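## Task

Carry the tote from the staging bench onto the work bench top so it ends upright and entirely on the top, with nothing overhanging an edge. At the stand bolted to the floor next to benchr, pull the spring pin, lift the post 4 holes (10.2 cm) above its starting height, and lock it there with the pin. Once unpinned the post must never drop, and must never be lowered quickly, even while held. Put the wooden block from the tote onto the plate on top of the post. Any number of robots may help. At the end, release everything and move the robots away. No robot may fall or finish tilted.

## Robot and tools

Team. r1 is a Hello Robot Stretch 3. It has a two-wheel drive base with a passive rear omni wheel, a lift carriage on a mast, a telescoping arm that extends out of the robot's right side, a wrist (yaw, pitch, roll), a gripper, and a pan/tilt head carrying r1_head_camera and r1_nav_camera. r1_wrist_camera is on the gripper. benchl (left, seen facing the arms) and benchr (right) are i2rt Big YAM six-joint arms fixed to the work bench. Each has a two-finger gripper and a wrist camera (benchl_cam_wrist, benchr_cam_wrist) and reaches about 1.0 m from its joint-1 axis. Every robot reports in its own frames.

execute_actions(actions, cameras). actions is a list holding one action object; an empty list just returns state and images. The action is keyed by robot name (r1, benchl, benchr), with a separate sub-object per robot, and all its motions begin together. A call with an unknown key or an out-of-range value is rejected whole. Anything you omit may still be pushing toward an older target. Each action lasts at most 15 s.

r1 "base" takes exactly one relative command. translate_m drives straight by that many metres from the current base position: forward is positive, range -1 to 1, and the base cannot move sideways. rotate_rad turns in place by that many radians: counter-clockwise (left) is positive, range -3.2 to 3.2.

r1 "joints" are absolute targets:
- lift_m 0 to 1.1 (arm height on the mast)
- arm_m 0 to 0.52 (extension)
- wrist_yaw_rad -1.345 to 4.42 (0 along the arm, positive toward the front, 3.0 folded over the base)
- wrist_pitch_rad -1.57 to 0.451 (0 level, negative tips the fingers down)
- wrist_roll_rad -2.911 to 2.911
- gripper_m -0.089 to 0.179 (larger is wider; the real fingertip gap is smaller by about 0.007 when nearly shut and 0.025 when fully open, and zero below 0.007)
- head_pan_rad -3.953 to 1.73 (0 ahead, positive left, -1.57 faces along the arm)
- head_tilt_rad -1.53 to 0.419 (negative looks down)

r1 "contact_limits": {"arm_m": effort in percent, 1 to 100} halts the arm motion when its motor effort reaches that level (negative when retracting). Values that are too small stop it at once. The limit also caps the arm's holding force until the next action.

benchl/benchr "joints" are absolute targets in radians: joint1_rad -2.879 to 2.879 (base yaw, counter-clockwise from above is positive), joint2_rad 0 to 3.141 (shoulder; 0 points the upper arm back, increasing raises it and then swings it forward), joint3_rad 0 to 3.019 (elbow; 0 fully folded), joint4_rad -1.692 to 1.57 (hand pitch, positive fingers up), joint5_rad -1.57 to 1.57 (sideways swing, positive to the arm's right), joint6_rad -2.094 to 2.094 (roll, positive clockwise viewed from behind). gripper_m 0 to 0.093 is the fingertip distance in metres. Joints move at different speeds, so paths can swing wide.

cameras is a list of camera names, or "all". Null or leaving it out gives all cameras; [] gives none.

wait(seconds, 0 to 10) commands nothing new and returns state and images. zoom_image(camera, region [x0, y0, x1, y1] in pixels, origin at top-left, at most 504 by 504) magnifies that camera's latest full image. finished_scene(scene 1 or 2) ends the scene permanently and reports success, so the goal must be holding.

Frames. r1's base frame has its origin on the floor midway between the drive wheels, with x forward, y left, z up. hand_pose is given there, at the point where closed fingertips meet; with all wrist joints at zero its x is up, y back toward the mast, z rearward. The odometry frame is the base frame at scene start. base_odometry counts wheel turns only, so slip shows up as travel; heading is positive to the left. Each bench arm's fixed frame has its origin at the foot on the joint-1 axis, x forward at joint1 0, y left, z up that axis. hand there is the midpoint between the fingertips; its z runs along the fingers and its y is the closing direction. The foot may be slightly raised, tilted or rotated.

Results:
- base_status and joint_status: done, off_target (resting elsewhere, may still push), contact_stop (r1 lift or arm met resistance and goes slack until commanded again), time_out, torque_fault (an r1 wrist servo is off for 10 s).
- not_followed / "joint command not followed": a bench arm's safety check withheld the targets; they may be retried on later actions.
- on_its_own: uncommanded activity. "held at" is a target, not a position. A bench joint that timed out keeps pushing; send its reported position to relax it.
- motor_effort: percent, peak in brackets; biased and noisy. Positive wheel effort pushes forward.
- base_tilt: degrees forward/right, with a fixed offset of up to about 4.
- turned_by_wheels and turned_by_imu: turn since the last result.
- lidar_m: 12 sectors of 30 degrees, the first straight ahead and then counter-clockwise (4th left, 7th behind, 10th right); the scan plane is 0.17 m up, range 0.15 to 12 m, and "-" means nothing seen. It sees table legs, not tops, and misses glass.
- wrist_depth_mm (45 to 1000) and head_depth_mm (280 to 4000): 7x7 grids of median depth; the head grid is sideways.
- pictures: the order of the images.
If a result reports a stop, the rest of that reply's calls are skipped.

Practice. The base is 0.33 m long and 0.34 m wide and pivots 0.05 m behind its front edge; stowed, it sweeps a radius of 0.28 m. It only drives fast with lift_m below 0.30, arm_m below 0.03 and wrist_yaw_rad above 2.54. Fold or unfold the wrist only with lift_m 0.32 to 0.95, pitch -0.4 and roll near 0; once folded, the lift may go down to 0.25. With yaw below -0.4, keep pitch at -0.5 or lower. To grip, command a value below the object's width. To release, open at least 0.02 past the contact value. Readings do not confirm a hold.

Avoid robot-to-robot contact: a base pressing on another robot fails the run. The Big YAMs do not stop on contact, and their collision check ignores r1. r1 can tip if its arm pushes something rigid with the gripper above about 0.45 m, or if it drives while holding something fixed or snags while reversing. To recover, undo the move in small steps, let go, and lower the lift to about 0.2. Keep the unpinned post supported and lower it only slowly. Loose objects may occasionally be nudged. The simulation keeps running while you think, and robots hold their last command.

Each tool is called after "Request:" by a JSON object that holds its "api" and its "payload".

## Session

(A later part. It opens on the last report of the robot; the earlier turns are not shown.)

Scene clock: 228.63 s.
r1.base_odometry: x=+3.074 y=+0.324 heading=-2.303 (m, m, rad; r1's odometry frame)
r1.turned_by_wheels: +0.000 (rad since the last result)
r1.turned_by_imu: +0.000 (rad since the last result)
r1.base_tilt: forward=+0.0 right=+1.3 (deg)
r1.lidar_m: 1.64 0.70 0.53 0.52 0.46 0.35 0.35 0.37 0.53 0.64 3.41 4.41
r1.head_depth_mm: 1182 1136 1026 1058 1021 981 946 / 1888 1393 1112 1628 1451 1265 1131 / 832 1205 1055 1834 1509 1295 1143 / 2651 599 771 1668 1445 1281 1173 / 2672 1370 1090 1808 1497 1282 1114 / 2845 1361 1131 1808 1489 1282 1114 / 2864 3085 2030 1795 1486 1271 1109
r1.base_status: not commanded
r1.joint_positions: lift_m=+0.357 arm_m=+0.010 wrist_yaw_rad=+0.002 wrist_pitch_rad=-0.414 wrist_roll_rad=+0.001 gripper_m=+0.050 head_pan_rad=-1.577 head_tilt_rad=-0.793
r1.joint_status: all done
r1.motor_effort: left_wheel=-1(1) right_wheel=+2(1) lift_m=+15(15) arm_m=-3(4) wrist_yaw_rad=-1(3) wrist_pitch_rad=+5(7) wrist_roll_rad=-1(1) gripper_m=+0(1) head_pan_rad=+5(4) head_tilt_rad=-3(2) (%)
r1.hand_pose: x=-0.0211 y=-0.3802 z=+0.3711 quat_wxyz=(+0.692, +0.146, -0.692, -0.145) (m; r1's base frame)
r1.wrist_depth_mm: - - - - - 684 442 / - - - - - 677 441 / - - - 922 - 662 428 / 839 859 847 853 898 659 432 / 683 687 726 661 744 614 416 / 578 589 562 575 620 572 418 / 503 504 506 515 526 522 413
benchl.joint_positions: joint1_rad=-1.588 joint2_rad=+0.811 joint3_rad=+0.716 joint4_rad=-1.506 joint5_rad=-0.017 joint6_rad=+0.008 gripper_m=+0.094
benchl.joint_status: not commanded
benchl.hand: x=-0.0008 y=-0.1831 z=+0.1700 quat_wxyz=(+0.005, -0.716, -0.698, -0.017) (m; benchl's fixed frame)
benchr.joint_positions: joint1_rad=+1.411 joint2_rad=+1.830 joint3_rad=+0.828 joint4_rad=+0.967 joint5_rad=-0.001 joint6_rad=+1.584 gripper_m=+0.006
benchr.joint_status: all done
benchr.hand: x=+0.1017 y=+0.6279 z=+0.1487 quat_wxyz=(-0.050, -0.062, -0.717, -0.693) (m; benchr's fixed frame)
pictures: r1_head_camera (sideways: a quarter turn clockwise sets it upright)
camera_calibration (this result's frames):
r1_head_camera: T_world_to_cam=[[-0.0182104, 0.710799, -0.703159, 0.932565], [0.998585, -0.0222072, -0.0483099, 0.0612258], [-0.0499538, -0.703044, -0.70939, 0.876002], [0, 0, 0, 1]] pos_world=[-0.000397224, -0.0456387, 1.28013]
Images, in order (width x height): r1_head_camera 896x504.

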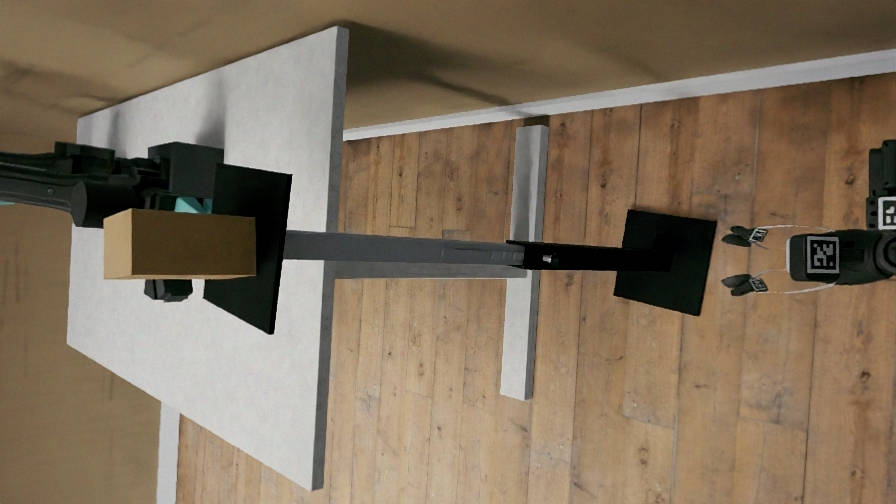

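Request:
{"api": "execute_actions", "payload": {"actions": [{"r1":{"joints":{"wrist_yaw_rad":3.0}},"benchr":{"joints":{"gripper_m":0.04}}}], "cameras": []}}

Request:
{"api": "execute_actions", "payload": {"actions": [{"r1":{"joints":{"lift_m":0.27}},"benchr":{"joints":{"joint3_rad":0.6,"joint4_rad":1.2}}}], "cameras": []}}

Request:
{"api": "execute_actions", "payload": {"actions": [{"r1":{"base":{"translate_m":0.85}},"benchr":{"joints":{"joint2_rad":0.8,"joint3_rad":0.5,"joint4_rad":-0.9}}}], "cameras": ["r1_head_camera"]}}

Request:
{"api": "execute_actions", "payload": {"actions": [{"r1":{"base":{"rotate_rad":-0.641}}}], "cameras": []}}

Request:
{"api": "execute_actions", "payload": {"actions": [{"r1":{"base":{"translate_m":1}}}], "cameras": []}}

Request:
{"api": "execute_actions", "payload": {"actions": [{"r1":{"base":{"translate_m":1}}}], "cameras": []}}

Request:
{"api": "execute_actions", "payload": {"actions": [{"r1":{"base":{"translate_m":0.66}}}], "cameras": []}}

Request:
{"api": "execute_actions", "payload": {"actions": [{"r1":{"base":{"rotate_rad":2.212},"joints":{"lift_m":0.93}}}], "cameras": []}}

Request:
{"api": "execute_actions", "payload": {"actions": [{"r1":{"joints":{"wrist_yaw_rad":0,"gripper_m":0.09}}}], "cameras": []}}

Request:
{"api": "execute_actions", "payload": {"actions": [{"r1":{"joints":{"lift_m":0.97,"arm_m":0.45,"wrist_pitch_rad":-1.5,"wrist_roll_rad":1.57,"head_tilt_rad":-0.6}}}], "cameras": ["r1_head_camera","r1_wrist_camera"]}}

Scene clock: 233.40 s.
r1.base_odometry: x=+3.074 y=+0.324 heading=-2.303 (m, m, rad; r1's odometry frame)
r1.turned_by_wheels: +0.000 (rad since the last result)
r1.turned_by_imu: +0.000 (rad since the last result)
r1.base_tilt: forward=-0.1 right=+1.3 (deg)
r1.lidar_m: 1.64 0.70 0.54 0.52 0.46 0.35 0.35 0.37 0.53 0.64 3.40 4.43
r1.head_depth_mm: 1190 1147 1032 1056 1020 983 949 / 1888 1395 1112 1622 1442 1267 1125 / 831 1204 1054 1830 1515 1289 1142 / 2675 600 770 1674 1434 1270 1137 / 2669 1358 1087 1806 1495 1292 1136 / 2825 1356 1126 1817 1500 1276 1114 / 2829 3042 2038 1797 1485 1262 1109
r1.base_status: not commanded
r1.joint_positions: lift_m=+0.357 arm_m=+0.010 wrist_yaw_rad=+2.997 wrist_pitch_rad=-0.414 wrist_roll_rad=+0.001 gripper_m=+0.050 head_pan_rad=-1.577 head_tilt_rad=-0.793
r1.joint_status: all done
r1.motor_effort: left_wheel=-2(1) right_wheel=+2(2) lift_m=+16(15) arm_m=-3(3) wrist_yaw_rad=+2(3) wrist_pitch_rad=+4(4) wrist_roll_rad=+1(0) gripper_m=+0(1) head_pan_rad=+4(4) head_tilt_rad=-2(2) (%)
r1.hand_pose: x=+0.0112 y=+0.0673 z=+0.3711 quat_wxyz=(+0.195, +0.701, +0.095, +0.679) (m; r1's base frame)
r1.wrist_depth_mm: 470 - 524 531 551 572 577 / 479 - 585 590 605 609 633 / 476 601 629 660 675 694 715 / 475 632 701 730 741 772 798 / 473 642 - 699 718 738 739 / 457 594 - 596 629 606 615 / 437 517 - - 503 528 535
benchl.joint_positions: joint1_rad=-1.588 joint2_rad=+0.811 joint3_rad=+0.716 joint4_rad=-1.506 joint5_rad=-0.017 joint6_rad=+0.008 gripper_m=+0.094
benchl.joint_status: not commanded
benchl.hand: x=-0.0008 y=-0.1831 z=+0.1700 quat_wxyz=(+0.005, -0.716, -0.698, -0.017) (m; benchl's fixed frame)
benchr.joint_positions: joint1_rad=+1.411 joint2_rad=+1.830 joint3_rad=+0.828 joint4_rad=+0.967 joint5_rad=-0.001 joint6_rad=+1.581 gripper_m=+0.040
benchr.joint_status: all done
benchr.hand: x=+0.1018 y=+0.6279 z=+0.1487 quat_wxyz=(-0.052, -0.061, -0.717, -0.693) (m; benchr's fixed frame)
pictures: none
No camera images: the call's "cameras" was empty. Leave "cameras" out to get every camera's image.

Scene clock: 235.03 s.
r1.base_odometry: x=+3.074 y=+0.324 heading=-2.303 (m, m, rad; r1's odometry frame)
r1.turned_by_wheels: +0.000 (rad since the last result)
r1.turned_by_imu: +0.000 (rad since the last result)
r1.base_tilt: forward=+0.0 right=+1.3 (deg)
r1.lidar_m: 1.63 0.70 0.53 0.52 0.46 0.35 0.35 0.37 0.53 0.64 3.38 4.40
r1.head_depth_mm: 1185 1140 1028 1059 1017 981 950 / 1890 1400 1106 1635 1446 1260 1123 / 885 912 1056 1816 1522 1287 1125 / 2624 600 771 1680 1431 1272 1117 / 2641 1363 1088 1816 1502 1280 1120 / 2792 1354 1118 1808 1491 1273 1113 / 2830 3078 2035 1800 1493 1278 1107
r1.base_status: not commanded
r1.joint_positions: lift_m=+0.271 arm_m=+0.010 wrist_yaw_rad=+2.997 wrist_pitch_rad=-0.415 wrist_roll_rad=+0.001 gripper_m=+0.050 head_pan_rad=-1.577 head_tilt_rad=-0.793
r1.joint_status: all done
r1.motor_effort: left_wheel=-2(2) right_wheel=+2(2) lift_m=+14(15) arm_m=-3(3) wrist_yaw_rad=+2(2) wrist_pitch_rad=+5(5) wrist_roll_rad=+0(1) gripper_m=+1(2) head_pan_rad=+4(4) head_tilt_rad=-2(2) (%)
r1.hand_pose: x=+0.0111 y=+0.0672 z=+0.2840 quat_wxyz=(+0.196, +0.701, +0.095, +0.679) (m; r1's base frame)
r1.wrist_depth_mm: 463 - 524 543 550 564 580 / 484 - 567 578 606 608 637 / 473 598 633 661 665 689 710 / 473 622 677 682 709 719 760 / 456 551 - 582 615 597 616 / 433 512 - - 512 494 502 / - - - - 422 433 432
benchl.joint_positions: joint1_rad=-1.588 joint2_rad=+0.811 joint3_rad=+0.716 joint4_rad=-1.506 joint5_rad=-0.017 joint6_rad=+0.008 gripper_m=+0.094
benchl.joint_status: not commanded
benchl.hand: x=-0.0008 y=-0.1831 z=+0.1700 quat_wxyz=(+0.005, -0.716, -0.698, -0.017) (m; benchl's fixed frame)
benchr.joint_positions: joint1_rad=+1.411 joint2_rad=+1.830 joint3_rad=+0.604 joint4_rad=+1.185 joint5_rad=-0.001 joint6_rad=+1.580 gripper_m=+0.040
benchr.joint_status: all done
benchr.hand: x=+0.0896 y=+0.5524 z=+0.1098 quat_wxyz=(-0.052, -0.061, -0.718, -0.691) (m; benchr's fixed frame)
pictures: none
No camera images: the call's "cameras" was empty. Leave "cameras" out to get every camera's image.

Scene clock: 239.77 s.
r1.base_odometry: x=+2.505 y=-0.308 heading=-2.303 (m, m, rad; r1's odometry frame)
r1.turned_by_wheels: +0.000 (rad since the last result)
r1.turned_by_imu: +0.000 (rad since the last result)
r1.base_tilt: forward=+0.0 right=+1.3 (deg)
r1.lidar_m: 1.46 0.62 0.48 0.47 0.50 0.71 1.19 1.07 1.31 3.26 3.47 3.20
r1.head_depth_mm: 2644 1670 2328 1838 1517 1296 1129 / 2753 3033 2305 1821 1515 1292 1128 / 2860 3046 2312 1830 1514 1290 1124 / 2843 3065 2302 1840 1501 1279 1122 / 2857 3081 2279 1816 1503 1287 1117 / 2890 3087 2279 1804 1490 1276 1109 / 2875 3064 2243 1800 1484 1266 1111
r1.base_status: done
r1.joint_positions: lift_m=+0.271 arm_m=+0.010 wrist_yaw_rad=+2.998 wrist_pitch_rad=-0.415 wrist_roll_rad=+0.001 gripper_m=+0.050 head_pan_rad=-1.577 head_tilt_rad=-0.793
r1.joint_status: not commanded
r1.motor_effort: left_wheel=-2(8) right_wheel=+3(10) lift_m=+15(15) arm_m=-3(3) wrist_yaw_rad=+1(2) wrist_pitch_rad=+5(5) wrist_roll_rad=-1(0) gripper_m=+1(1) head_pan_rad=+4(4) head_tilt_rad=-2(2) (%)
r1.hand_pose: x=+0.0110 y=+0.0672 z=+0.2840 quat_wxyz=(+0.195, +0.701, +0.096, +0.679) (m; r1's base frame)
r1.wrist_depth_mm: 449 - 474 488 492 506 526 / 506 - 521 532 542 563 575 / 536 551 579 583 604 619 646 / 581 594 618 628 666 666 698 / 554 559 - 576 601 591 592 / 474 504 - - 505 506 501 / - - - - 423 432 433
benchl.joint_positions: joint1_rad=-1.588 joint2_rad=+0.811 joint3_rad=+0.716 joint4_rad=-1.506 joint5_rad=-0.017 joint6_rad=+0.008 gripper_m=+0.094
benchl.joint_status: not commanded
benchl.hand: x=-0.0008 y=-0.1831 z=+0.1700 quat_wxyz=(+0.005, -0.716, -0.698, -0.017) (m; benchl's fixed frame)
benchr.joint_positions: joint1_rad=+1.411 joint2_rad=+0.804 joint3_rad=+0.501 joint4_rad=-0.893 joint5_rad=-0.001 joint6_rad=+1.579 gripper_m=+0.040
benchr.joint_status: all done
benchr.hand: x=+0.0422 y=+0.2591 z=+0.1075 quat_wxyz=(-0.014, -0.083, -0.979, -0.186) (m; benchr's fixed frame)
pictures: r1_head_camera (sideways: a quarter turn clockwise sets it upright)
camera_calibration (this result's frames):
r1_head_camera: T_world_to_cam=[[-0.0182105, 0.7108, -0.703159, 0.932564], [0.998586, -0.0222071, -0.0483099, 0.0612258], [-0.0499537, -0.703044, -0.70939, 0.876002], [0, 0, 0, 1]] pos_world=[-0.000397219, -0.0456387, 1.28013]
Images, in order (width x height): r1_head_camera 896x504.

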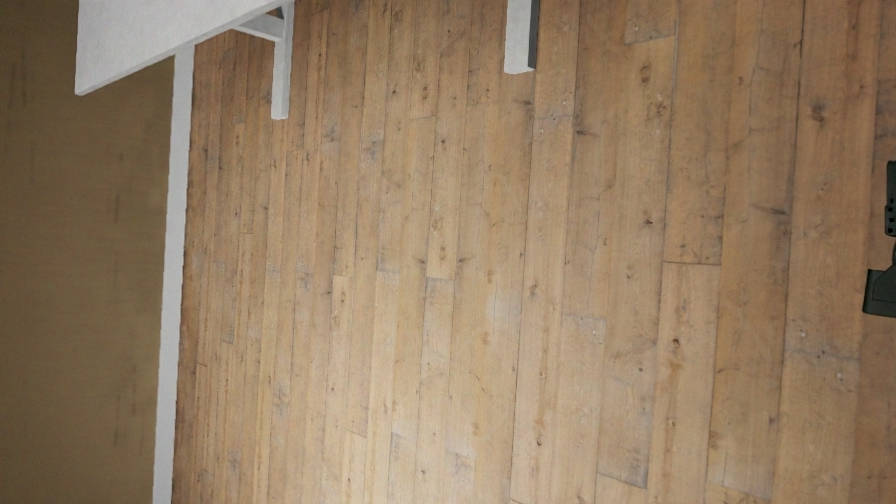

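Scene clock: 241.27 s.
r1.base_odometry: x=+2.505 y=-0.308 heading=-2.944 (m, m, rad; r1's odometry frame)
r1.turned_by_wheels: -0.641 (rad since the last result)
r1.turned_by_imu: -0.640 (rad since the last result)
r1.base_tilt: forward=+0.0 right=+1.3 (deg)
r1.lidar_m: 3.70 2.29 0.70 0.49 0.47 0.48 0.63 1.19 1.07 1.09 2.47 3.34
r1.head_depth_mm: 1164 1358 1514 1672 1526 1299 1132 / 1359 1400 1650 1749 1514 1293 1127 / 1541 1445 2011 1834 1514 1284 1122 / 1439 1380 1585 1771 1502 1285 1118 / 1978 1363 2200 1812 1505 1285 1115 / 1837 1411 2279 1809 1491 1270 1114 / 2070 2666 2260 1800 1480 1267 1107
r1.base_status: done
r1.joint_positions: lift_m=+0.271 arm_m=+0.010 wrist_yaw_rad=+2.998 wrist_pitch_rad=-0.415 wrist_roll_rad=+0.001 gripper_m=+0.050 head_pan_rad=-1.577 head_tilt_rad=-0.793
r1.joint_status: not commanded
r1.motor_effort: left_wheel=+4(10) right_wheel=-4(10) lift_m=+15(15) arm_m=-3(3) wrist_yaw_rad=+1(1) wrist_pitch_rad=+5(5) wrist_roll_rad=+0(0) gripper_m=+0(0) head_pan_rad=+4(5) head_tilt_rad=-2(2) (%)
r1.hand_pose: x=+0.0110 y=+0.0672 z=+0.2839 quat_wxyz=(+0.195, +0.701, +0.096, +0.679) (m; r1's base frame)
r1.wrist_depth_mm: 376 - 515 638 855 - - / 404 - 558 701 937 - - / 418 466 622 757 905 989 980 / 442 503 657 713 719 729 763 / 469 537 - 563 594 600 604 / 475 505 - - 511 493 504 / - - - - 421 436 437
benchl.joint_positions: joint1_rad=-1.588 joint2_rad=+0.811 joint3_rad=+0.716 joint4_rad=-1.506 joint5_rad=-0.017 joint6_rad=+0.008 gripper_m=+0.094
benchl.joint_status: not commanded
benchl.hand: x=-0.0008 y=-0.1831 z=+0.1700 quat_wxyz=(+0.005, -0.716, -0.698, -0.017) (m; benchl's fixed frame)
benchr.joint_positions: joint1_rad=+1.411 joint2_rad=+0.804 joint3_rad=+0.501 joint4_rad=-0.893 joint5_rad=-0.001 joint6_rad=+1.579 gripper_m=+0.040
benchr.joint_status: not commanded
benchr.hand: x=+0.0422 y=+0.2591 z=+0.1075 quat_wxyz=(-0.014, -0.083, -0.979, -0.186) (m; benchr's fixed frame)
pictures: none
No camera images: the call's "cameras" was empty. Leave "cameras" out to get every camera's image.

Scene clock: 246.43 s.
r1.base_odometry: x=+1.525 y=-0.504 heading=-2.944 (m, m, rad; r1's odometry frame)
r1.turned_by_wheels: +0.000 (rad since the last result)
r1.turned_by_imu: +0.000 (rad since the last result)
r1.base_tilt: forward=+0.0 right=+1.3 (deg)
r1.lidar_m: 2.71 2.29 1.53 1.07 1.02 1.04 1.37 1.65 1.68 2.39 2.73 2.80
r1.head_depth_mm: 1879 1680 2359 1862 1524 1303 1127 / 2204 2624 2344 1839 1524 1294 1127 / 2542 2851 2315 1827 1509 1285 1122 / 2833 3068 2312 1824 1505 1288 1123 / 2653 2922 2299 1810 1512 1279 1122 / 2539 2785 2285 1793 1494 1283 1110 / 2386 2667 2249 1786 1495 1271 1108
r1.base_status: done
r1.joint_positions: lift_m=+0.271 arm_m=+0.010 wrist_yaw_rad=+2.998 wrist_pitch_rad=-0.415 wrist_roll_rad=+0.001 gripper_m=+0.050 head_pan_rad=-1.577 head_tilt_rad=-0.793
r1.joint_status: not commanded
r1.motor_effort: left_wheel=+4(13) right_wheel=-4(8) lift_m=+15(15) arm_m=-3(3) wrist_yaw_rad=+1(1) wrist_pitch_rad=+5(5) wrist_roll_rad=+0(0) gripper_m=+0(1) head_pan_rad=+4(4) head_tilt_rad=-2(2) (%)
r1.hand_pose: x=+0.0110 y=+0.0672 z=+0.2839 quat_wxyz=(+0.195, +0.701, +0.096, +0.679) (m; r1's base frame)
r1.wrist_depth_mm: 767 - - - - - - / 832 - - - - - - / 836 895 902 934 971 985 995 / 683 696 711 714 723 734 740 / 553 562 - 592 605 597 600 / 483 508 - - 509 499 500 / - - - - 420 430 436
benchl.joint_positions: joint1_rad=-1.588 joint2_rad=+0.811 joint3_rad=+0.716 joint4_rad=-1.506 joint5_rad=-0.017 joint6_rad=+0.008 gripper_m=+0.094
benchl.joint_status: not commanded
benchl.hand: x=-0.0008 y=-0.1831 z=+0.1700 quat_wxyz=(+0.005, -0.716, -0.698, -0.017) (m; benchl's fixed frame)
benchr.joint_positions: joint1_rad=+1.411 joint2_rad=+0.804 joint3_rad=+0.501 joint4_rad=-0.893 joint5_rad=-0.001 joint6_rad=+1.579 gripper_m=+0.040
benchr.joint_status: not commanded
benchr.hand: x=+0.0422 y=+0.2591 z=+0.1075 quat_wxyz=(-0.014, -0.083, -0.979, -0.186) (m; benchr's fixed frame)
pictures: none
No camera images: the call's "cameras" was empty. Leave "cameras" out to get every camera's image.

Scene clock: 251.60 s.
r1.base_odometry: x=+0.544 y=-0.701 heading=-2.943 (m, m, rad; r1's odometry frame)
r1.turned_by_wheels: +0.000 (rad since the last result)
r1.turned_by_imu: +0.000 (rad since the last result)
r1.base_tilt: forward=-0.1 right=+1.3 (deg)
r1.lidar_m: 1.70 1.47 1.48 1.65 1.57 1.60 2.11 2.44 2.72 2.32 2.19 2.24
r1.head_depth_mm: 2872 3133 2348 1850 1527 1296 1132 / 2646 2979 2324 1845 1515 1295 1124 / 2444 2775 2337 1841 1516 1288 1123 / 2279 2601 2333 1829 1499 1289 1123 / 2127 2407 2281 1811 1508 1285 1124 / 1991 2268 2298 1810 1482 1283 1109 / 1893 2109 2266 1794 1492 1267 1111
r1.base_status: done
r1.joint_positions: lift_m=+0.271 arm_m=+0.010 wrist_yaw_rad=+2.998 wrist_pitch_rad=-0.415 wrist_roll_rad=+0.001 gripper_m=+0.050 head_pan_rad=-1.577 head_tilt_rad=-0.793
r1.joint_status: not commanded
r1.motor_effort: left_wheel=+3(11) right_wheel=-4(8) lift_m=+15(15) arm_m=-3(3) wrist_yaw_rad=+2(2) wrist_pitch_rad=+5(5) wrist_roll_rad=+0(0) gripper_m=+0(0) head_pan_rad=+5(4) head_tilt_rad=-2(2) (%)
r1.hand_pose: x=+0.0110 y=+0.0672 z=+0.2839 quat_wxyz=(+0.195, +0.701, +0.096, +0.679) (m; r1's base frame)
r1.wrist_depth_mm: - - - - - - - / - - - - - - - / 873 878 933 947 927 977 997 / 689 679 719 711 731 742 748 / 562 571 - 576 602 607 602 / 475 514 - - 514 494 508 / - - - - 426 429 429
benchl.joint_positions: joint1_rad=-1.588 joint2_rad=+0.811 joint3_rad=+0.716 joint4_rad=-1.506 joint5_rad=-0.017 joint6_rad=+0.008 gripper_m=+0.094
benchl.joint_status: not commanded
benchl.hand: x=-0.0008 y=-0.1831 z=+0.1700 quat_wxyz=(+0.005, -0.716, -0.698, -0.017) (m; benchl's fixed frame)
benchr.joint_positions: joint1_rad=+1.411 joint2_rad=+0.804 joint3_rad=+0.501 joint4_rad=-0.893 joint5_rad=-0.001 joint6_rad=+1.579 gripper_m=+0.040
benchr.joint_status: not commanded
benchr.hand: x=+0.0422 y=+0.2591 z=+0.1075 quat_wxyz=(-0.014, -0.083, -0.979, -0.186) (m; benchr's fixed frame)
pictures: none
No camera images: the call's "cameras" was empty. Leave "cameras" out to get every camera's image.

Scene clock: 255.57 s.
r1.base_odometry: x=-0.103 y=-0.831 heading=-2.943 (m, m, rad; r1's odometry frame)
r1.turned_by_wheels: +0.000 (rad since the last result)
r1.turned_by_imu: +0.000 (rad since the last result)
r1.base_tilt: forward=-0.1 right=+1.3 (deg)
r1.lidar_m: 1.04 1.32 1.10 1.78 1.93 1.97 2.60 3.01 2.75 1.92 1.82 1.87
r1.head_depth_mm: 2382 2801 2344 1853 1525 1303 1128 / 2196 2602 2348 1846 1521 1287 1127 / 2029 2384 2310 1817 1509 1293 1119 / 1886 2179 2305 1824 1502 1284 1120 / 1782 2028 2215 1821 1511 1279 1115 / 1663 1881 2123 1795 1499 1280 1107 / 1566 1768 2011 1802 1494 1272 1108
r1.base_status: done
r1.joint_positions: lift_m=+0.271 arm_m=+0.010 wrist_yaw_rad=+2.998 wrist_pitch_rad=-0.415 wrist_roll_rad=+0.001 gripper_m=+0.050 head_pan_rad=-1.577 head_tilt_rad=-0.793
r1.joint_status: not commanded
r1.motor_effort: left_wheel=+3(11) right_wheel=-4(7) lift_m=+15(15) arm_m=-3(3) wrist_yaw_rad=+1(2) wrist_pitch_rad=+5(5) wrist_roll_rad=+0(0) gripper_m=-1(0) head_pan_rad=+4(4) head_tilt_rad=-2(3) (%)
r1.hand_pose: x=+0.0110 y=+0.0672 z=+0.2839 quat_wxyz=(+0.195, +0.701, +0.096, +0.679) (m; r1's base frame)
r1.wrist_depth_mm: - - - - - - - / - - - - - - - / 901 907 921 933 958 979 986 / 689 692 700 712 738 738 744 / 565 581 - 583 592 604 602 / 476 509 - - 509 504 504 / - - - - 428 427 434
benchl.joint_positions: joint1_rad=-1.588 joint2_rad=+0.811 joint3_rad=+0.716 joint4_rad=-1.506 joint5_rad=-0.017 joint6_rad=+0.008 gripper_m=+0.094
benchl.joint_status: not commanded
benchl.hand: x=-0.0008 y=-0.1831 z=+0.1700 quat_wxyz=(+0.005, -0.716, -0.698, -0.017) (m; benchl's fixed frame)
benchr.joint_positions: joint1_rad=+1.411 joint2_rad=+0.804 joint3_rad=+0.501 joint4_rad=-0.893 joint5_rad=-0.001 joint6_rad=+1.579 gripper_m=+0.040
benchr.joint_status: not commanded
benchr.hand: x=+0.0422 y=+0.2591 z=+0.1075 quat_wxyz=(-0.014, -0.083, -0.979, -0.186) (m; benchr's fixed frame)
pictures: none
No camera images: the call's "cameras" was empty. Leave "cameras" out to get every camera's image.

Scene clock: 262.40 s.
r1.base_odometry: x=-0.103 y=-0.831 heading=-0.731 (m, m, rad; r1's odometry frame)
r1.turned_by_wheels: +2.212 (rad since the last result)
r1.turned_by_imu: +2.215 (rad since the last result)
r1.base_tilt: forward=-0.1 right=+1.4 (deg)
r1.lidar_m: 1.92 2.04 2.98 3.00 2.42 1.86 1.83 1.74 1.04 1.32 1.10 1.96
r1.head_depth_mm: 1098 1233 1027 852 - 1276 1127 / 1108 1241 935 763 - 1276 1125 / 1109 1254 944 780 - - - / 1115 1252 936 777 - - - / 1127 1244 932 778 - 1245 1135 / 1129 1247 1002 819 1530 1254 1109 / 1140 1261 993 835 1486 1273 1106
r1.base_status: done
r1.joint_positions: lift_m=+0.929 arm_m=+0.010 wrist_yaw_rad=+2.998 wrist_pitch_rad=-0.415 wrist_roll_rad=+0.001 gripper_m=+0.050 head_pan_rad=-1.577 head_tilt_rad=-0.793
r1.joint_status: all done
r1.motor_effort: left_wheel=-3(10) right_wheel=+4(9) lift_m=+35(39) arm_m=-3(3) wrist_yaw_rad=+1(2) wrist_pitch_rad=+5(5) wrist_roll_rad=-1(0) gripper_m=+1(0) head_pan_rad=+4(4) head_tilt_rad=-2(2) (%)
r1.hand_pose: x=+0.0109 y=+0.0672 z=+0.9428 quat_wxyz=(+0.195, +0.701, +0.096, +0.679) (m; r1's base frame)
r1.wrist_depth_mm: - - - - - - - / - - - - - - - / - - - - - - - / - - - - - - - / - - - - - - - / - - - - - - - / - - - - - - -
benchl.joint_positions: joint1_rad=-1.588 joint2_rad=+0.811 joint3_rad=+0.716 joint4_rad=-1.506 joint5_rad=-0.017 joint6_rad=+0.008 gripper_m=+0.094
benchl.joint_status: not commanded
benchl.hand: x=-0.0008 y=-0.1831 z=+0.1700 quat_wxyz=(+0.005, -0.716, -0.698, -0.017) (m; benchl's fixed frame)
benchr.joint_positions: joint1_rad=+1.411 joint2_rad=+0.804 joint3_rad=+0.501 joint4_rad=-0.893 joint5_rad=-0.001 joint6_rad=+1.579 gripper_m=+0.040
benchr.joint_status: not commanded
benchr.hand: x=+0.0422 y=+0.2591 z=+0.1075 quat_wxyz=(-0.014, -0.083, -0.979, -0.186) (m; benchr's fixed frame)
pictures: none
No camera images: the call's "cameras" was empty. Leave "cameras" out to get every camera's image.

Scene clock: 264.90 s.
r1.base_odometry: x=-0.103 y=-0.831 heading=-0.731 (m, m, rad; r1's odometry frame)
r1.turned_by_wheels: +0.000 (rad since the last result)
r1.turned_by_imu: +0.000 (rad since the last result)
r1.base_tilt: forward=+0.0 right=+1.3 (deg)
r1.lidar_m: 1.92 2.04 2.97 3.03 2.41 1.86 1.82 1.75 1.04 1.32 1.10 1.96
r1.head_depth_mm: 1093 1230 1024 852 - - 1101 / 1103 1241 937 763 - - 1106 / 1107 1248 942 777 - - 1105 / 1119 1252 935 750 - - 1118 / 1123 1240 931 787 1510 1284 1119 / 1131 1249 998 816 1504 1274 1113 / 1137 1260 994 837 1490 1275 1110
r1.base_status: not commanded
r1.joint_positions: lift_m=+0.929 arm_m=+0.010 wrist_yaw_rad=+0.003 wrist_pitch_rad=-0.415 wrist_roll_rad=+0.001 gripper_m=+0.090 head_pan_rad=-1.577 head_tilt_rad=-0.793
r1.joint_status: all done
r1.motor_effort: left_wheel=-4(4) right_wheel=+4(4) lift_m=+35(35) arm_m=-3(3) wrist_yaw_rad=-3(3) wrist_pitch_rad=+5(5) wrist_roll_rad=+0(0) gripper_m=-1(80) head_pan_rad=+4(4) head_tilt_rad=-2(2) (%)
r1.hand_pose: x=-0.0208 y=-0.3800 z=+0.9428 quat_wxyz=(+0.692, +0.147, -0.692, -0.145) (m; r1's base frame)
r1.wrist_depth_mm: - - - - - 961 958 / - - - - - - - / 745 757 678 672 649 821 823 / 581 593 497 481 605 565 647 / 482 486 480 476 471 484 505 / - - - - - 461 450 / - - - - - - -
benchl.joint_positions: joint1_rad=-1.588 joint2_rad=+0.811 joint3_rad=+0.716 joint4_rad=-1.506 joint5_rad=-0.017 joint6_rad=+0.008 gripper_m=+0.094
benchl.joint_status: not commanded
benchl.hand: x=-0.0008 y=-0.1831 z=+0.1700 quat_wxyz=(+0.005, -0.716, -0.698, -0.017) (m; benchl's fixed frame)
benchr.joint_positions: joint1_rad=+1.411 joint2_rad=+0.804 joint3_rad=+0.501 joint4_rad=-0.893 joint5_rad=-0.001 joint6_rad=+1.579 gripper_m=+0.040
benchr.joint_status: not commanded
benchr.hand: x=+0.0422 y=+0.2591 z=+0.1075 quat_wxyz=(-0.014, -0.083, -0.979, -0.186) (m; benchr's fixed frame)
pictures: none
No camera images: the call's "cameras" was empty. Leave "cameras" out to get every camera's image.

Scene clock: 269.33 s.
r1.base_odometry: x=-0.103 y=-0.831 heading=-0.731 (m, m, rad; r1's odometry frame)
r1.turned_by_wheels: +0.000 (rad since the last result)
r1.turned_by_imu: +0.000 (rad since the last result)
r1.base_tilt: forward=-0.1 right=+1.3 (deg)
r1.lidar_m: 1.92 2.04 2.97 3.02 2.42 1.86 1.82 1.75 1.04 1.32 1.10 1.96
r1.head_depth_mm: 1067 1184 - - 765 1434 1212 / 1080 1164 1320 940 763 1440 1204 / 1082 1167 1357 951 762 1433 1206 / 1092 1191 - 967 779 1428 1198 / 1094 1219 1320 955 776 1420 1196 / 1102 1220 1333 1008 827 1422 1194 / 1107 1230 1344 1005 826 1425 1189
r1.base_status: not commanded
r1.joint_positions: lift_m=+0.969 arm_m=+0.450 wrist_yaw_rad=+0.001 wrist_pitch_rad=-1.493 wrist_roll_rad=+1.567 gripper_m=+0.090 head_pan_rad=-1.577 head_tilt_rad=-0.606
r1.joint_status: all done
r1.motor_effort: left_wheel=-3(4) right_wheel=+4(4) lift_m=+35(35) arm_m=+3(3) wrist_yaw_rad=-1(3) wrist_pitch_rad=-2(6) wrist_roll_rad=+1(2) gripper_m=+0(1) head_pan_rad=+4(5) head_tilt_rad=+2(13) (%)
r1.hand_pose: x=-0.0215 y=-0.5902 z=+0.8508 quat_wxyz=(+0.002, +0.002, -0.734, -0.679) (m; r1's base frame)
r1.wrist_depth_mm: 276 274 272 268 964 946 952 / 281 281 277 275 - 982 - / 294 293 288 284 - - - / 303 302 295 295 - - - / 311 309 304 306 - - - / 318 320 311 319 - - - / 270 282 280 330 - - -
benchl.joint_positions: joint1_rad=-1.588 joint2_rad=+0.811 joint3_rad=+0.716 joint4_rad=-1.506 joint5_rad=-0.017 joint6_rad=+0.008 gripper_m=+0.094
benchl.joint_status: not commanded
benchl.hand: x=-0.0008 y=-0.1831 z=+0.1700 quat_wxyz=(+0.005, -0.716, -0.698, -0.017) (m; benchl's fixed frame)
benchr.joint_positions: joint1_rad=+1.411 joint2_rad=+0.804 joint3_rad=+0.501 joint4_rad=-0.893 joint5_rad=-0.001 joint6_rad=+1.579 gripper_m=+0.040
benchr.joint_status: not commanded
benchr.hand: x=+0.0422 y=+0.2591 z=+0.1075 quat_wxyz=(-0.014, -0.083, -0.979, -0.186) (m; benchr's fixed frame)
pictures: r1_head_camera (sideways: a quarter turn clockwise sets it upright), r1_wrist_camera
camera_calibration (this result's frames):
r1_head_camera: T_world_to_cam=[[-0.0190265, 0.568211, -0.822663, 1.08834], [0.998536, -0.0308729, -0.0444178, 0.0561704], [-0.0506367, -0.822304, -0.566791, 0.690514], [0, 0, 0, 1]] pos_world=[-0.000415662, -0.0488578, 1.28921]
r1_wrist_camera: T_world_to_cam=[[-0.0467099, 0.99707, -0.0605725, 0.636082], [0.97981, 0.0575336, 0.191476, -0.0774522], [0.1944, -0.0504056, -0.979626, 0.97386], [0, 0, 0, 1]] pos_world=[-0.083719, -0.580674, 1.00738]
Images, in order (width x height): r1_head_camera 896x504, r1_wrist_camera 644x364.

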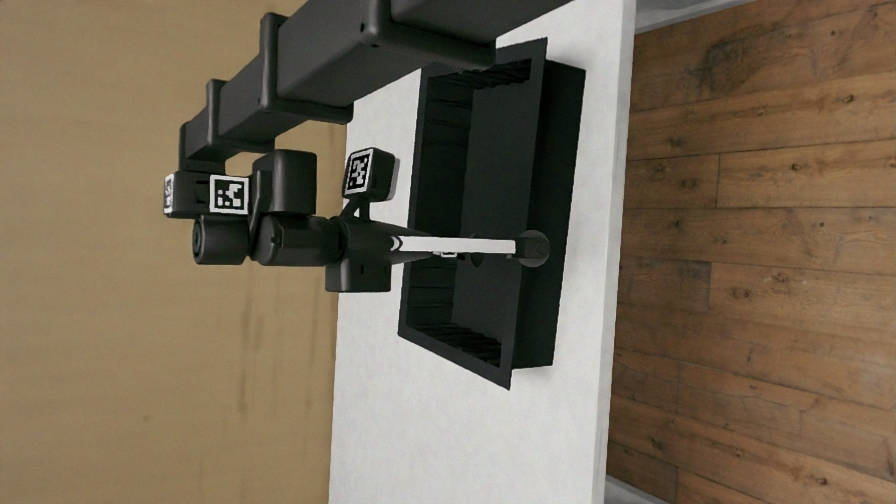

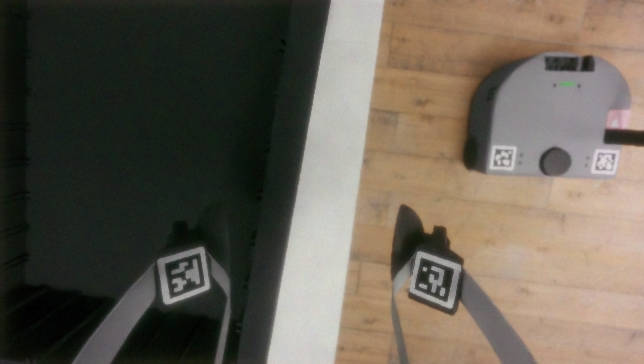

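Request:
{"api": "execute_actions", "payload": {"actions": [{"r1":{"base":{"translate_m":-0.045},"joints":{"arm_m":0.475}}}], "cameras": []}}

Request:
{"api": "execute_actions", "payload": {"actions": [{"r1":{"joints":{"lift_m":0.885}}}], "cameras": ["r1_head_camera","r1_wrist_camera"]}}

Scene clock: 274.30 s.
r1.base_odometry: x=-0.136 y=-0.801 heading=-0.732 (m, m, rad; r1's odometry frame)
r1.turned_by_wheels: +0.000 (rad since the last result)
r1.turned_by_imu: +0.000 (rad since the last result)
r1.base_tilt: forward=-0.1 right=+1.3 (deg)
r1.lidar_m: 1.97 2.09 3.04 3.01 2.36 1.82 1.78 1.74 1.02 1.32 1.13 2.00
r1.head_depth_mm: 1073 1183 - - 793 1398 1212 / 1071 1161 1313 940 763 1437 1212 / 1073 1154 1343 948 760 1435 1199 / 1084 1182 - 947 766 1434 1198 / 1090 1215 1318 971 776 1426 1194 / 1099 1227 1331 934 791 1426 1192 / 1107 1236 1337 1004 824 1422 1194
r1.base_status: done
r1.joint_positions: lift_m=+0.969 arm_m=+0.475 wrist_yaw_rad=+0.001 wrist_pitch_rad=-1.493 wrist_roll_rad=+1.567 gripper_m=+0.090 head_pan_rad=-1.577 head_tilt_rad=-0.606
r1.joint_status: all done
r1.motor_effort: left_wheel=-3(8) right_wheel=+4(5) lift_m=+35(35) arm_m=+3(4) wrist_yaw_rad=-1(1) wrist_pitch_rad=-2(2) wrist_roll_rad=+2(2) gripper_m=+1(0) head_pan_rad=+4(4) head_tilt_rad=+2(2) (%)
r1.hand_pose: x=-0.0215 y=-0.6152 z=+0.8508 quat_wxyz=(+0.002, +0.002, -0.734, -0.679) (m; r1's base frame)
r1.wrist_depth_mm: 273 275 270 269 272 952 928 / 281 283 282 273 - 972 - / 287 288 285 280 - - - / 298 300 293 290 - - - / 309 309 308 300 - - - / 319 320 317 312 - - - / 313 325 327 324 - - -
benchl.joint_positions: joint1_rad=-1.588 joint2_rad=+0.811 joint3_rad=+0.716 joint4_rad=-1.506 joint5_rad=-0.017 joint6_rad=+0.008 gripper_m=+0.094
benchl.joint_status: not commanded
benchl.hand: x=-0.0008 y=-0.1831 z=+0.1700 quat_wxyz=(+0.005, -0.716, -0.698, -0.017) (m; benchl's fixed frame)
benchr.joint_positions: joint1_rad=+1.411 joint2_rad=+0.804 joint3_rad=+0.501 joint4_rad=-0.893 joint5_rad=-0.001 joint6_rad=+1.579 gripper_m=+0.040
benchr.joint_status: not commanded
benchr.hand: x=+0.0422 y=+0.2591 z=+0.1075 quat_wxyz=(-0.014, -0.083, -0.979, -0.186) (m; benchr's fixed frame)
pictures: none
No camera images: the call's "cameras" was empty. Leave "cameras" out to get every camera's image.

Scene clock: 275.90 s.
r1.base_odometry: x=-0.136 y=-0.801 heading=-0.732 (m, m, rad; r1's odometry frame)
r1.turned_by_wheels: +0.000 (rad since the last result)
r1.turned_by_imu: +0.000 (rad since the last result)
r1.base_tilt: forward=+0.0 right=+1.3 (deg)
r1.lidar_m: 1.97 2.10 3.03 3.01 2.35 1.82 1.78 1.74 1.02 1.32 1.12 2.01
r1.head_depth_mm: 1069 1188 1301 1086 - - 1184 / 1075 1188 1304 - 753 1433 1209 / 1077 1199 - 955 759 1428 1203 / 1085 1203 1308 935 758 1420 1203 / 1094 1220 1315 965 777 1424 1192 / 1106 1218 1325 933 790 1412 1194 / 1107 1231 1332 1007 829 1421 1186
r1.base_status: not commanded
r1.joint_positions: lift_m=+0.886 arm_m=+0.475 wrist_yaw_rad=+0.001 wrist_pitch_rad=-1.493 wrist_roll_rad=+1.567 gripper_m=+0.090 head_pan_rad=-1.577 head_tilt_rad=-0.606
r1.joint_status: all done
r1.motor_effort: left_wheel=-3(3) right_wheel=+4(3) lift_m=+15(30) arm_m=+3(3) wrist_yaw_rad=-2(1) wrist_pitch_rad=-2(2) wrist_roll_rad=+1(1) gripper_m=+1(0) head_pan_rad=+4(4) head_tilt_rad=+2(2) (%)
r1.hand_pose: x=-0.0215 y=-0.6152 z=+0.7669 quat_wxyz=(+0.002, +0.002, -0.734, -0.679) (m; r1's base frame)
r1.wrist_depth_mm: 193 193 191 187 189 870 882 / 200 197 197 193 195 865 - / 206 204 202 116 203 928 - / 211 209 208 119 212 989 940 / 218 218 216 123 219 - - / 225 225 225 128 225 991 - / 236 234 231 133 - - -
benchl.joint_positions: joint1_rad=-1.588 joint2_rad=+0.811 joint3_rad=+0.716 joint4_rad=-1.506 joint5_rad=-0.017 joint6_rad=+0.008 gripper_m=+0.094
benchl.joint_status: not commanded
benchl.hand: x=-0.0008 y=-0.1831 z=+0.1700 quat_wxyz=(+0.005, -0.716, -0.698, -0.017) (m; benchl's fixed frame)
benchr.joint_positions: joint1_rad=+1.411 joint2_rad=+0.804 joint3_rad=+0.501 joint4_rad=-0.893 joint5_rad=-0.001 joint6_rad=+1.579 gripper_m=+0.040
benchr.joint_status: not commanded
benchr.hand: x=+0.0422 y=+0.2591 z=+0.1075 quat_wxyz=(-0.014, -0.083, -0.979, -0.186) (m; benchr's fixed frame)
pictures: r1_head_camera (sideways: a quarter turn clockwise sets it upright), r1_wrist_camera
camera_calibration (this result's frames):
r1_head_camera: T_world_to_cam=[[-0.0190264, 0.568211, -0.822663, 1.08834], [0.998536, -0.030873, -0.0444178, 0.0561704], [-0.0506368, -0.822304, -0.566791, 0.690514], [0, 0, 0, 1]] pos_world=[-0.000415668, -0.0488578, 1.28921]
r1_wrist_camera: T_world_to_cam=[[-0.04671, 0.997079, -0.0604287, 0.655787], [0.97981, 0.0575061, 0.191484, -0.0599633], [0.1944, -0.0502644, -0.979634, 0.890449], [0, 0, 0, 1]] pos_world=[-0.083719, -0.605665, 0.923424]
Images, in order (width x height): r1_head_camera 896x504, r1_wrist_camera 644x364.

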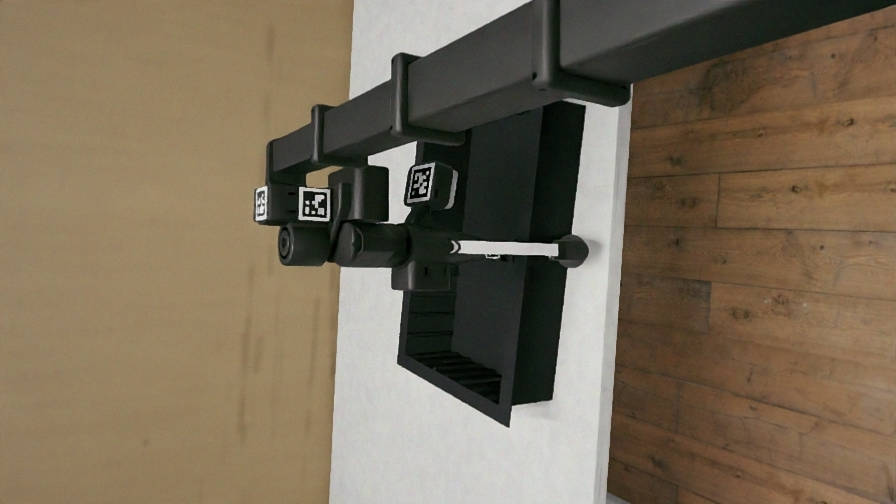

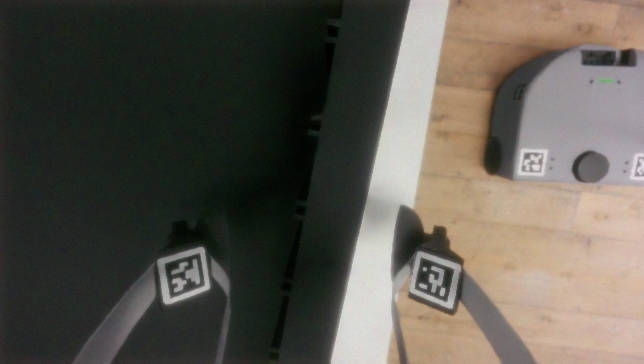

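Request:
{"api": "execute_actions", "payload": {"actions": [{"r1":{"joints":{"gripper_m":-0.06,"lift_m":0.875}}}], "cameras": []}}

Request:
{"api": "execute_actions", "payload": {"actions": [{"r1":{"joints":{"lift_m":0.97}}}], "cameras": ["r1_head_camera"]}}

Scene clock: 278.30 s.
r1.base_odometry: x=-0.136 y=-0.801 heading=-0.732 (m, m, rad; r1's odometry frame)
r1.turned_by_wheels: +0.000 (rad since the last result)
r1.turned_by_imu: +0.000 (rad since the last result)
r1.base_tilt: forward=+0.0 right=+1.3 (deg)
r1.lidar_m: 1.97 2.09 3.04 3.02 2.36 1.82 1.78 1.74 1.02 1.32 1.12 2.01
r1.head_depth_mm: 1068 1178 1304 1089 - - 1179 / 1070 1195 1301 - 762 1440 1206 / 1082 1201 - 948 760 1437 1203 / 1084 1205 1306 943 756 1424 1202 / 1093 1216 1315 967 775 1422 1197 / 1096 1223 1333 936 792 1416 1193 / 1110 1225 1338 1007 827 1407 1189
r1.base_status: not commanded
r1.joint_positions: lift_m=+0.876 arm_m=+0.475 wrist_yaw_rad=+0.001 wrist_pitch_rad=-1.497 wrist_roll_rad=+1.570 gripper_m=-0.058 head_pan_rad=-1.577 head_tilt_rad=-0.606
r1.joint_status: all done
r1.motor_effort: left_wheel=-3(3) right_wheel=+4(3) lift_m=+15(18) arm_m=+3(3) wrist_yaw_rad=-1(1) wrist_pitch_rad=-1(2) wrist_roll_rad=+0(2) gripper_m=-36(99) head_pan_rad=+4(4) head_tilt_rad=+2(2) (%)
r1.hand_pose: x=-0.0215 y=-0.6142 z=+0.7569 quat_wxyz=(+0.001, +0.001, -0.732, -0.681) (m; r1's base frame)
r1.wrist_depth_mm: 183 183 181 166 179 862 850 / 189 188 186 137 186 887 - / 196 194 192 106 194 926 - / 201 200 199 109 201 940 950 / 208 208 204 112 988 990 1000 / 216 213 215 116 997 - 994 / 224 222 219 121 - - -
benchl.joint_positions: joint1_rad=-1.588 joint2_rad=+0.811 joint3_rad=+0.716 joint4_rad=-1.506 joint5_rad=-0.017 joint6_rad=+0.008 gripper_m=+0.094
benchl.joint_status: not commanded
benchl.hand: x=-0.0008 y=-0.1831 z=+0.1700 quat_wxyz=(+0.005, -0.716, -0.698, -0.017) (m; benchl's fixed frame)
benchr.joint_positions: joint1_rad=+1.411 joint2_rad=+0.804 joint3_rad=+0.501 joint4_rad=-0.893 joint5_rad=-0.001 joint6_rad=+1.579 gripper_m=+0.040
benchr.joint_status: not commanded
benchr.hand: x=+0.0422 y=+0.2591 z=+0.1075 quat_wxyz=(-0.014, -0.083, -0.979, -0.186) (m; benchr's fixed frame)
pictures: none
No camera images: the call's "cameras" was empty. Leave "cameras" out to get every camera's image.

Scene clock: 280.00 s.
r1.base_odometry: x=-0.136 y=-0.801 heading=-0.732 (m, m, rad; r1's odometry frame)
r1.turned_by_wheels: +0.000 (rad since the last result)
r1.turned_by_imu: +0.000 (rad since the last result)
r1.base_tilt: forward=-0.1 right=+1.4 (deg)
r1.lidar_m: 1.97 2.10 3.02 3.01 2.36 1.82 1.78 1.74 1.02 1.32 1.13 2.01
r1.head_depth_mm: 1068 1181 - - 790 1398 1215 / 1072 1163 1315 911 761 1442 1207 / 1078 1164 1344 935 784 1442 1198 / 1083 1187 - 941 781 1424 1198 / 1094 1215 1319 941 776 1421 1193 / 1098 1214 1323 859 799 1423 1198 / 1106 1231 1338 1003 825 1416 1190
r1.base_status: not commanded
r1.joint_positions: lift_m=+0.969 arm_m=+0.475 wrist_yaw_rad=+0.000 wrist_pitch_rad=-1.483 wrist_roll_rad=+1.572 gripper_m=-0.050 head_pan_rad=-1.577 head_tilt_rad=-0.606
r1.joint_status: all done
r1.on_its_own: gripper_m is held at -0.050, not at your -0.060, by its stall guard, which is still easing
r1.motor_effort: left_wheel=-4(9) right_wheel=+4(8) lift_m=+36(42) arm_m=+2(3) wrist_yaw_rad=+0(1) wrist_pitch_rad=-5(6) wrist_roll_rad=+0(1) gripper_m=-9(37) head_pan_rad=+4(4) head_tilt_rad=+2(2) (%)
r1.hand_pose: x=-0.0215 y=-0.6179 z=+0.8507 quat_wxyz=(+0.000, -0.001, -0.737, -0.676) (m; r1's base frame)
r1.wrist_depth_mm: 248 258 225 115 270 923 944 / 256 264 233 118 942 962 - / 258 276 239 123 - - - / 266 282 246 126 - - - / 272 294 261 128 - - - / 281 306 270 134 - - - / 285 321 269 140 - - -
benchl.joint_positions: joint1_rad=-1.588 joint2_rad=+0.811 joint3_rad=+0.716 joint4_rad=-1.506 joint5_rad=-0.017 joint6_rad=+0.008 gripper_m=+0.094
benchl.joint_status: not commanded
benchl.hand: x=-0.0008 y=-0.1831 z=+0.1700 quat_wxyz=(+0.005, -0.716, -0.698, -0.017) (m; benchl's fixed frame)
benchr.joint_positions: joint1_rad=+1.411 joint2_rad=+0.804 joint3_rad=+0.501 joint4_rad=-0.893 joint5_rad=-0.001 joint6_rad=+1.579 gripper_m=+0.040
benchr.joint_status: not commanded
benchr.hand: x=+0.0422 y=+0.2591 z=+0.1075 quat_wxyz=(-0.014, -0.083, -0.979, -0.186) (m; benchr's fixed frame)
pictures: r1_head_camera (sideways: a quarter turn clockwise sets it upright)
camera_calibration (this result's frames):
r1_head_camera: T_world_to_cam=[[-0.0190282, 0.567897, -0.82288, 1.08862], [0.998536, -0.0308899, -0.0444082, 0.056158], [-0.050638, -0.82252, -0.566478, 0.690106], [0, 0, 0, 1]] pos_world=[-0.000415696, -0.0488626, 1.28923]
Images, in order (width x height): r1_head_camera 896x504.

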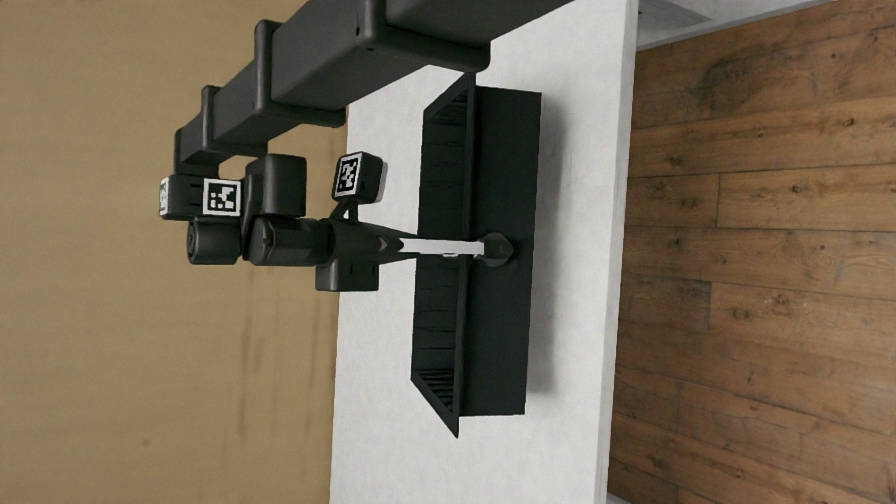

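Request:
{"api": "execute_actions", "payload": {"actions": [{"r1":{"joints":{"lift_m":1.08,"gripper_m":-0.042,"head_tilt_rad":-0.45}}}], "cameras": ["r1_head_camera","r1_wrist_camera"]}}

Scene clock: 282.23 s.
r1.base_odometry: x=-0.136 y=-0.801 heading=-0.732 (m, m, rad; r1's odometry frame)
r1.turned_by_wheels: +0.000 (rad since the last result)
r1.turned_by_imu: +0.000 (rad since the last result)
r1.base_tilt: forward=-0.1 right=+1.3 (deg)
r1.lidar_m: 1.97 2.09 3.04 3.01 2.36 1.82 1.78 1.75 1.02 1.32 1.12 2.00
r1.head_depth_mm: 1069 - 1271 1331 950 750 1316 / 1079 1162 1276 1340 835 772 1313 / 1081 1147 1286 1342 830 771 1308 / 1090 1159 - 1330 828 768 1302 / 1097 1188 1300 1332 824 766 1306 / 1099 1201 1303 1315 819 791 1290 / 1110 1202 1314 1309 921 787 1291
r1.base_status: not commanded
r1.joint_positions: lift_m=+1.079 arm_m=+0.475 wrist_yaw_rad=+0.000 wrist_pitch_rad=-1.510 wrist_roll_rad=+1.571 gripper_m=-0.035 head_pan_rad=-1.577 head_tilt_rad=-0.458
r1.joint_status: gripper_m off_target (ended at -0.035, target -0.042); the others done
r1.on_its_own: gripper_m is held at -0.036, not at your -0.042, by its stall guard, which is still easing
r1.motor_effort: left_wheel=-3(3) right_wheel=+4(4) lift_m=+38(44) arm_m=+2(2) wrist_yaw_rad=+0(0) wrist_pitch_rad=+3(5) wrist_roll_rad=-1(1) gripper_m=-19(25) head_pan_rad=+4(4) head_tilt_rad=+3(11) (%)
r1.hand_pose: x=-0.0215 y=-0.6109 z=+0.9608 quat_wxyz=(+0.000, -0.001, -0.728, -0.686) (m; r1's base frame)
r1.wrist_depth_mm: 258 276 236 121 - - - / 261 284 242 124 - - - / 261 292 252 129 - - - / 263 300 260 173 - - - / 264 305 279 131 - - - / 268 315 291 135 - - - / 279 324 287 146 - - -
benchl.joint_positions: joint1_rad=-1.588 joint2_rad=+0.811 joint3_rad=+0.716 joint4_rad=-1.506 joint5_rad=-0.017 joint6_rad=+0.008 gripper_m=+0.094
benchl.joint_status: not commanded
benchl.hand: x=-0.0008 y=-0.1831 z=+0.1700 quat_wxyz=(+0.005, -0.716, -0.698, -0.017) (m; benchl's fixed frame)
benchr.joint_positions: joint1_rad=+1.411 joint2_rad=+0.804 joint3_rad=+0.501 joint4_rad=-0.893 joint5_rad=-0.001 joint6_rad=+1.579 gripper_m=+0.040
benchr.joint_status: not commanded
benchr.hand: x=+0.0422 y=+0.2591 z=+0.1075 quat_wxyz=(-0.014, -0.083, -0.979, -0.186) (m; benchr's fixed frame)
pictures: r1_head_camera (sideways: a quarter turn clockwise sets it upright), r1_wrist_camera
camera_calibration (this result's frames):
r1_head_camera: T_world_to_cam=[[-0.0197553, 0.44085, -0.897363, 1.18576], [0.9985, -0.0371412, -0.0402282, 0.0507244], [-0.0510637, -0.896812, -0.439455, 0.524836], [0, 0, 0, 1]] pos_world=[-0.000423252, -0.0501783, 1.29674]
r1_wrist_camera: T_world_to_cam=[[-0.0405414, 0.998225, -0.0436233, 0.647911], [0.980075, 0.0482248, 0.192686, -0.104166], [0.194448, -0.0349424, -0.98029, 1.0906], [0, 0, 0, 1]] pos_world=[-0.083708, -0.603629, 1.11744]
Images, in order (width x height): r1_head_camera 896x504, r1_wrist_camera 644x364.

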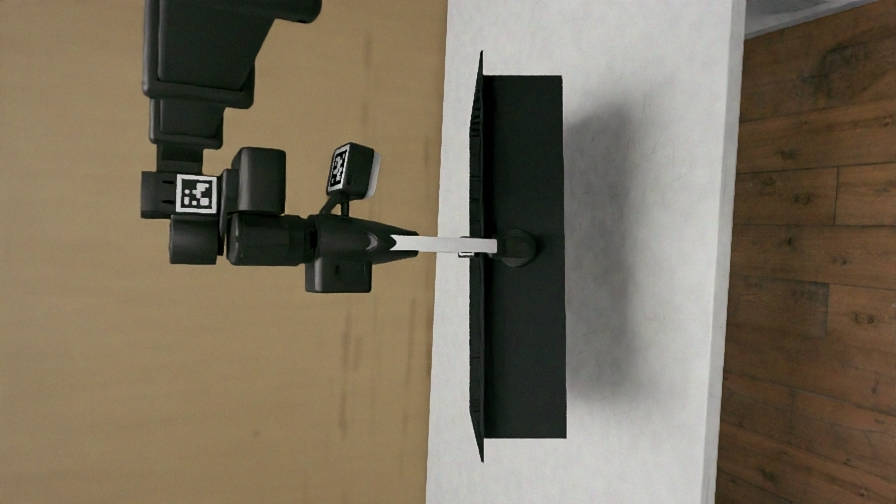

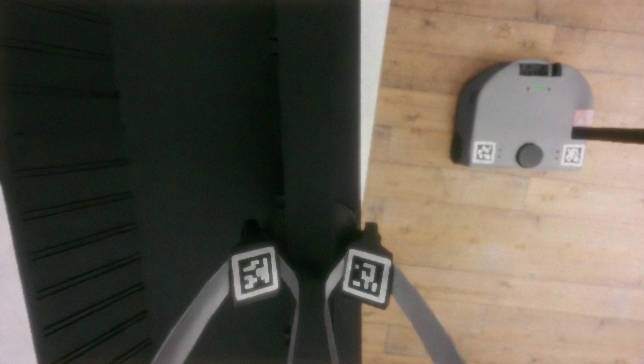

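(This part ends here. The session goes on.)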